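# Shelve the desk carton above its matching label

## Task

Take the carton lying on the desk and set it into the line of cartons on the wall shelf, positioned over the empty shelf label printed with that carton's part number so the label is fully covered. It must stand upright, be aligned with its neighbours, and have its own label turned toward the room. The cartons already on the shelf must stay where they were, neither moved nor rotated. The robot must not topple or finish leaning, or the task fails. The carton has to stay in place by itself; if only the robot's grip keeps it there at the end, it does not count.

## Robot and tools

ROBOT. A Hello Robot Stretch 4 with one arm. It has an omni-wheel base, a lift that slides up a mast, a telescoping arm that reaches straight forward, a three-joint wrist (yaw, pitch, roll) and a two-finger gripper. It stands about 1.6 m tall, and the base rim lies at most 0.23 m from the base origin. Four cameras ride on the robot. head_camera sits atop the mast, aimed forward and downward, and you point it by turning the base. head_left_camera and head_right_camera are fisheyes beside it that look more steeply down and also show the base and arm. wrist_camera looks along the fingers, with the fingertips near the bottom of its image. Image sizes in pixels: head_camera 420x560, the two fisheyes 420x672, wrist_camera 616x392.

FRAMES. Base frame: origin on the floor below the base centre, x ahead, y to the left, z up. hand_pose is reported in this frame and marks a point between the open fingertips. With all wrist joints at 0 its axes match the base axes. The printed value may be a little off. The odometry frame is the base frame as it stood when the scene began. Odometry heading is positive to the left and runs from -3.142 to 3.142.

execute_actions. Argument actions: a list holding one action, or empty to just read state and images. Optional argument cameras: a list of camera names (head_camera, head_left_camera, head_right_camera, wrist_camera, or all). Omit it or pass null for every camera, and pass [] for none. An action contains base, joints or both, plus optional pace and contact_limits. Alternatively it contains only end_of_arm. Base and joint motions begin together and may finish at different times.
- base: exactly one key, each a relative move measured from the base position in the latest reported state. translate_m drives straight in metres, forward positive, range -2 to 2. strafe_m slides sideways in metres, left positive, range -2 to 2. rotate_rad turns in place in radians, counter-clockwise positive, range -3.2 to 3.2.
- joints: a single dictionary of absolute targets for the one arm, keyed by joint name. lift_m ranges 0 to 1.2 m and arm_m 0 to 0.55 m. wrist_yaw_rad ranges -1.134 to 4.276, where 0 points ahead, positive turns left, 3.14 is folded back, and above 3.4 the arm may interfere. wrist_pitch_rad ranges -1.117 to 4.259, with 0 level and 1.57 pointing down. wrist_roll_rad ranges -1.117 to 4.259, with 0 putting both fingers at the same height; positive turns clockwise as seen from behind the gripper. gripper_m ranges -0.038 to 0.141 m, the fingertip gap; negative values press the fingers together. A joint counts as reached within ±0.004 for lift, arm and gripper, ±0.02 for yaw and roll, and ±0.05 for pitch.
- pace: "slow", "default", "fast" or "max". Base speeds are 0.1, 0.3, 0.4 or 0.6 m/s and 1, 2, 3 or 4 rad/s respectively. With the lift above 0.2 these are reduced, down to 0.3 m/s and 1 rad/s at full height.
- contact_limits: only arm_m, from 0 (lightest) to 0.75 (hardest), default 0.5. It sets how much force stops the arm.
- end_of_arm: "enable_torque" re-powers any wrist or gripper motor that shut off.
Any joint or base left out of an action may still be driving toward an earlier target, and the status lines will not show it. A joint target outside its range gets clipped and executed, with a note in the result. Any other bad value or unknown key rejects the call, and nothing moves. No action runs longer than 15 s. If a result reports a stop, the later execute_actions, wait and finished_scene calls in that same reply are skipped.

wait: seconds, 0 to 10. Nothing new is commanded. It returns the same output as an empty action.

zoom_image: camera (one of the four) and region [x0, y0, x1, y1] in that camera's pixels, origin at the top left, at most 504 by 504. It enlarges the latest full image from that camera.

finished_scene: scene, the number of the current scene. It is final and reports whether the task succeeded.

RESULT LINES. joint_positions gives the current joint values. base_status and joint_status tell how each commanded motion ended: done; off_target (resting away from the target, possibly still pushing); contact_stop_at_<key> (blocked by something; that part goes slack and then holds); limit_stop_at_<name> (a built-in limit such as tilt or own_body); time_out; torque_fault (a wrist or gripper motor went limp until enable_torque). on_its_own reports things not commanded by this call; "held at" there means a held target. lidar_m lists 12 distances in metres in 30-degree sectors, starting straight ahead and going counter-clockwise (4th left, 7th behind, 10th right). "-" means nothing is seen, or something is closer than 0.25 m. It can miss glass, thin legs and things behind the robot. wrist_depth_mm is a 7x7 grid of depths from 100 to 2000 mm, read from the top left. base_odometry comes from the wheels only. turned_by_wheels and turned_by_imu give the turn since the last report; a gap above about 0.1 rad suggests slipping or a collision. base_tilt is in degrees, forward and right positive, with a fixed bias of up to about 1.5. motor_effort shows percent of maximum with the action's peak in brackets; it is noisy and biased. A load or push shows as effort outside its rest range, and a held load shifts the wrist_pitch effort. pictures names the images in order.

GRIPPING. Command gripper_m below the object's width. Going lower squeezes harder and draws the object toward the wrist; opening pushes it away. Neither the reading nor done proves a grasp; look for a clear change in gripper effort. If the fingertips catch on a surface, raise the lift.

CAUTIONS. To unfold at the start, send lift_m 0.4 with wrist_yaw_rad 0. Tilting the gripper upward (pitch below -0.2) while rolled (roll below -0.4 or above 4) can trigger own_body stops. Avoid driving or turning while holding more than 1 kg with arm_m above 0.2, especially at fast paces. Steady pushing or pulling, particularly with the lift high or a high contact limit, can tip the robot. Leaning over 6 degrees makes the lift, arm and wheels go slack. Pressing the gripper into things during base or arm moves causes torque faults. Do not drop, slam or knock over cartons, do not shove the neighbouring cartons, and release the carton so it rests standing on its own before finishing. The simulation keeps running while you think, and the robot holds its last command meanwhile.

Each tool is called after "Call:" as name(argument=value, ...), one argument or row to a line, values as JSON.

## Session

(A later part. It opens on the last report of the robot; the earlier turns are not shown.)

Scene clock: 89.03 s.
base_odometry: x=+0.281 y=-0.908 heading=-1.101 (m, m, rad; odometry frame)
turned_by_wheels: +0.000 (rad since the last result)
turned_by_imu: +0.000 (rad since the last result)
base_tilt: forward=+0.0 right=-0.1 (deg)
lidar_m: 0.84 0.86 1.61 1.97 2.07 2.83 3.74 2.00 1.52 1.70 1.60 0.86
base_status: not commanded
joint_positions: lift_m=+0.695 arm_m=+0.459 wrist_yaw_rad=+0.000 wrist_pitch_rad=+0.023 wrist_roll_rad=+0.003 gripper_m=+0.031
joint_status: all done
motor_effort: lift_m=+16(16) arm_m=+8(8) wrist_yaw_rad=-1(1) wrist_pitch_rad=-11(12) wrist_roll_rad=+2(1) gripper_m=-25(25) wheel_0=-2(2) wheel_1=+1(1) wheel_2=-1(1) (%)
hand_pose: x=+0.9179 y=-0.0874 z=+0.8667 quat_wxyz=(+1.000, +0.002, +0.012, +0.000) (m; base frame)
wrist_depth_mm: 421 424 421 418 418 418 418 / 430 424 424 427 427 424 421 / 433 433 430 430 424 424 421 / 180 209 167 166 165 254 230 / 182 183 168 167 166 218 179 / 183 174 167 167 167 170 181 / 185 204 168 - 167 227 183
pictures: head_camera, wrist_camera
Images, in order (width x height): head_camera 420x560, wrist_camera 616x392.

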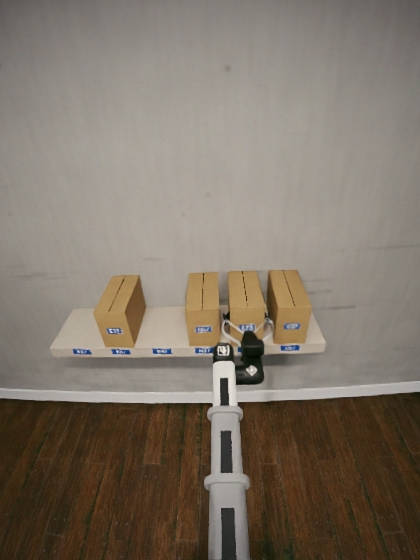

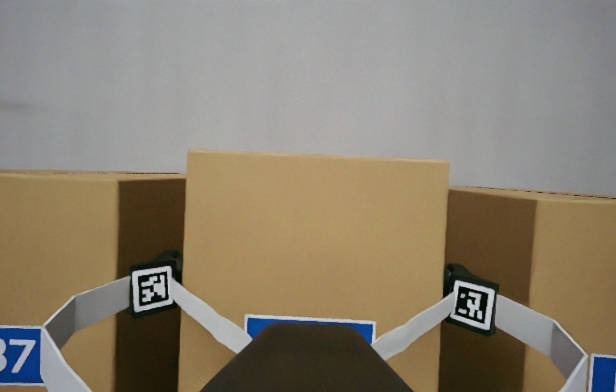

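Call:
execute_actions(
  actions=[
    {"base":{"strafe_m":-0.004},"joints":{"lift_m":0.68},"pace":"slow"},
  ],
  cameras=["wrist_camera"],
)

Scene clock: 92.30 s.
base_odometry: x=+0.277 y=-0.910 heading=-1.101 (m, m, rad; odometry frame)
turned_by_wheels: +0.000 (rad since the last result)
turned_by_imu: +0.001 (rad since the last result)
base_tilt: forward=+0.0 right=+0.0 (deg)
lidar_m: 0.84 0.87 1.61 1.96 2.05 2.88 3.73 2.00 1.51 1.70 1.58 0.88
base_status: done
joint_positions: lift_m=+0.680 arm_m=+0.459 wrist_yaw_rad=+0.000 wrist_pitch_rad=+0.023 wrist_roll_rad=+0.003 gripper_m=+0.031
joint_status: all done
motor_effort: lift_m=+16(15) arm_m=+9(8) wrist_yaw_rad=-1(0) wrist_pitch_rad=-10(12) wrist_roll_rad=-1(0) gripper_m=-26(25) wheel_0=+1(4) wheel_1=+0(3) wheel_2=+0(0) (%)
hand_pose: x=+0.9179 y=-0.0874 z=+0.8519 quat_wxyz=(+1.000, +0.002, +0.011, +0.000) (m; base frame)
wrist_depth_mm: 421 427 421 421 421 418 415 / 427 430 427 424 424 421 421 / 433 433 433 424 427 427 424 / 181 202 166 164 163 211 178 / 182 191 167 166 166 209 179 / 184 175 168 167 167 169 181 / 185 213 170 - 168 218 182
pictures: wrist_camera
Images, in order (width x height): wrist_camera 616x392.

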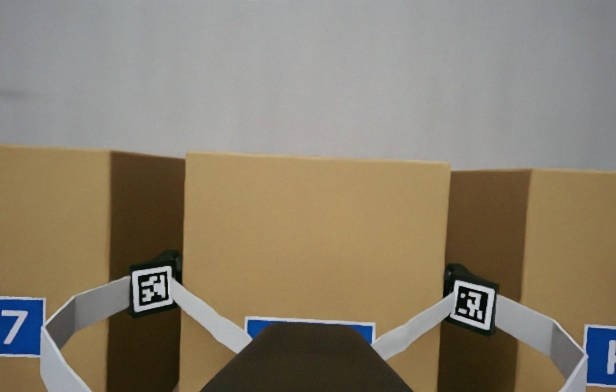

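Call:
execute_actions(
  actions=[
    {"joints":{"gripper_m":0.13}},
  ],
  cameras=["wrist_camera"],
)

Call:
execute_actions(
  actions=[
    {"joints":{"arm_m":0.25}},
  ],
  cameras=["head_camera","wrist_camera"],
)

Scene clock: 96.13 s.
base_odometry: x=+0.277 y=-0.910 heading=-1.101 (m, m, rad; odometry frame)
turned_by_wheels: +0.000 (rad since the last result)
turned_by_imu: +0.001 (rad since the last result)
base_tilt: forward=-0.1 right=-0.2 (deg)
lidar_m: 0.85 0.85 1.59 1.96 2.06 2.85 3.71 1.99 1.52 1.72 1.59 0.87
base_status: not commanded
joint_positions: lift_m=+0.680 arm_m=+0.459 wrist_yaw_rad=-0.003 wrist_pitch_rad=+0.022 wrist_roll_rad=+0.003 gripper_m=+0.130
joint_status: all done
motor_effort: lift_m=+16(16) arm_m=+8(8) wrist_yaw_rad=+7(16) wrist_pitch_rad=-9(9) wrist_roll_rad=-1(0) gripper_m=-1(27) wheel_0=+1(2) wheel_1=+2(2) wheel_2=-4(6) (%)
hand_pose: x=+0.9177 y=-0.0882 z=+0.8520 quat_wxyz=(+1.000, +0.002, +0.011, -0.001) (m; base frame)
wrist_depth_mm: 421 424 421 421 421 421 421 / 430 427 424 427 424 424 421 / 430 430 430 430 427 427 430 / 180 209 185 183 183 230 178 / 181 199 186 186 186 212 180 / 183 190 189 186 186 195 180 / 185 222 191 - 189 221 183
pictures: wrist_camera
Images, in order (width x height): wrist_camera 616x392.

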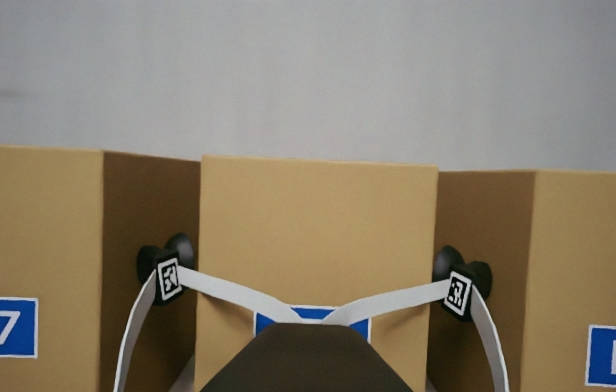

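Scene clock: 97.87 s.
base_odometry: x=+0.277 y=-0.910 heading=-1.101 (m, m, rad; odometry frame)
turned_by_wheels: +0.000 (rad since the last result)
turned_by_imu: +0.001 (rad since the last result)
base_tilt: forward=+0.2 right=-0.2 (deg)
lidar_m: 0.83 0.88 1.60 1.94 2.08 2.84 3.72 1.97 1.52 1.71 1.59 0.87
base_status: not commanded
joint_positions: lift_m=+0.680 arm_m=+0.251 wrist_yaw_rad=+0.000 wrist_pitch_rad=+0.022 wrist_roll_rad=+0.003 gripper_m=+0.130
joint_status: all done
motor_effort: lift_m=+16(16) arm_m=-8(7) wrist_yaw_rad=-1(6) wrist_pitch_rad=-7(8) wrist_roll_rad=+0(1) gripper_m=+0(0) wheel_0=+1(1) wheel_1=+2(2) wheel_2=-2(4) (%)
hand_pose: x=+0.7107 y=-0.0874 z=+0.8522 quat_wxyz=(+1.000, +0.002, +0.011, +0.000) (m; base frame)
wrist_depth_mm: 627 627 627 621 615 621 609 / 634 627 640 627 634 627 621 / 640 634 640 634 634 627 621 / 603 389 404 389 392 382 634 / 580 389 413 394 402 387 640 / 442 394 392 160 394 389 640 / 397 392 392 - 389 389 389
pictures: head_camera, wrist_camera
Images, in order (width x height): head_camera 420x560, wrist_camera 616x392.

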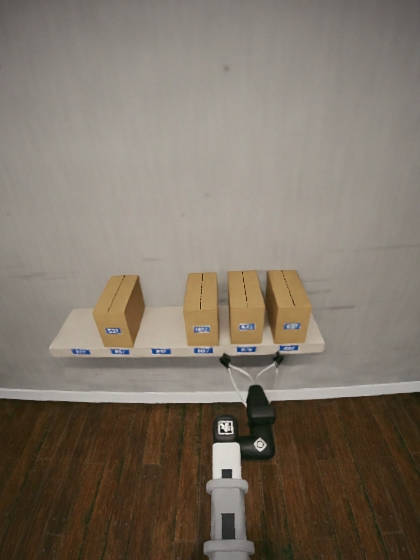

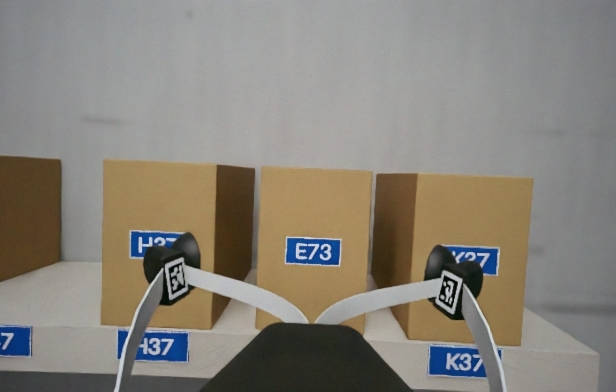

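Call:
zoom_image(
  camera="head_camera",
  region=[160,260,340,380],
)

Region (160, 260, 340, 380) of head_camera's 420x560 image, scaled by 2.800, with more detail than that image has.

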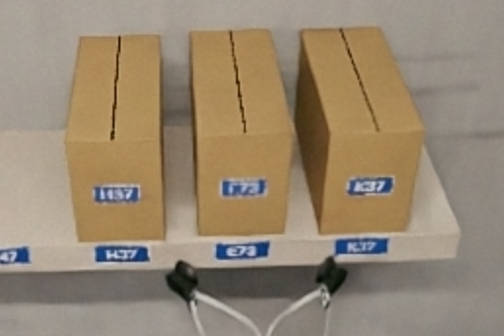

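Call:
finished_scene(
  scene=1,
)

The scene is finished: the task was done.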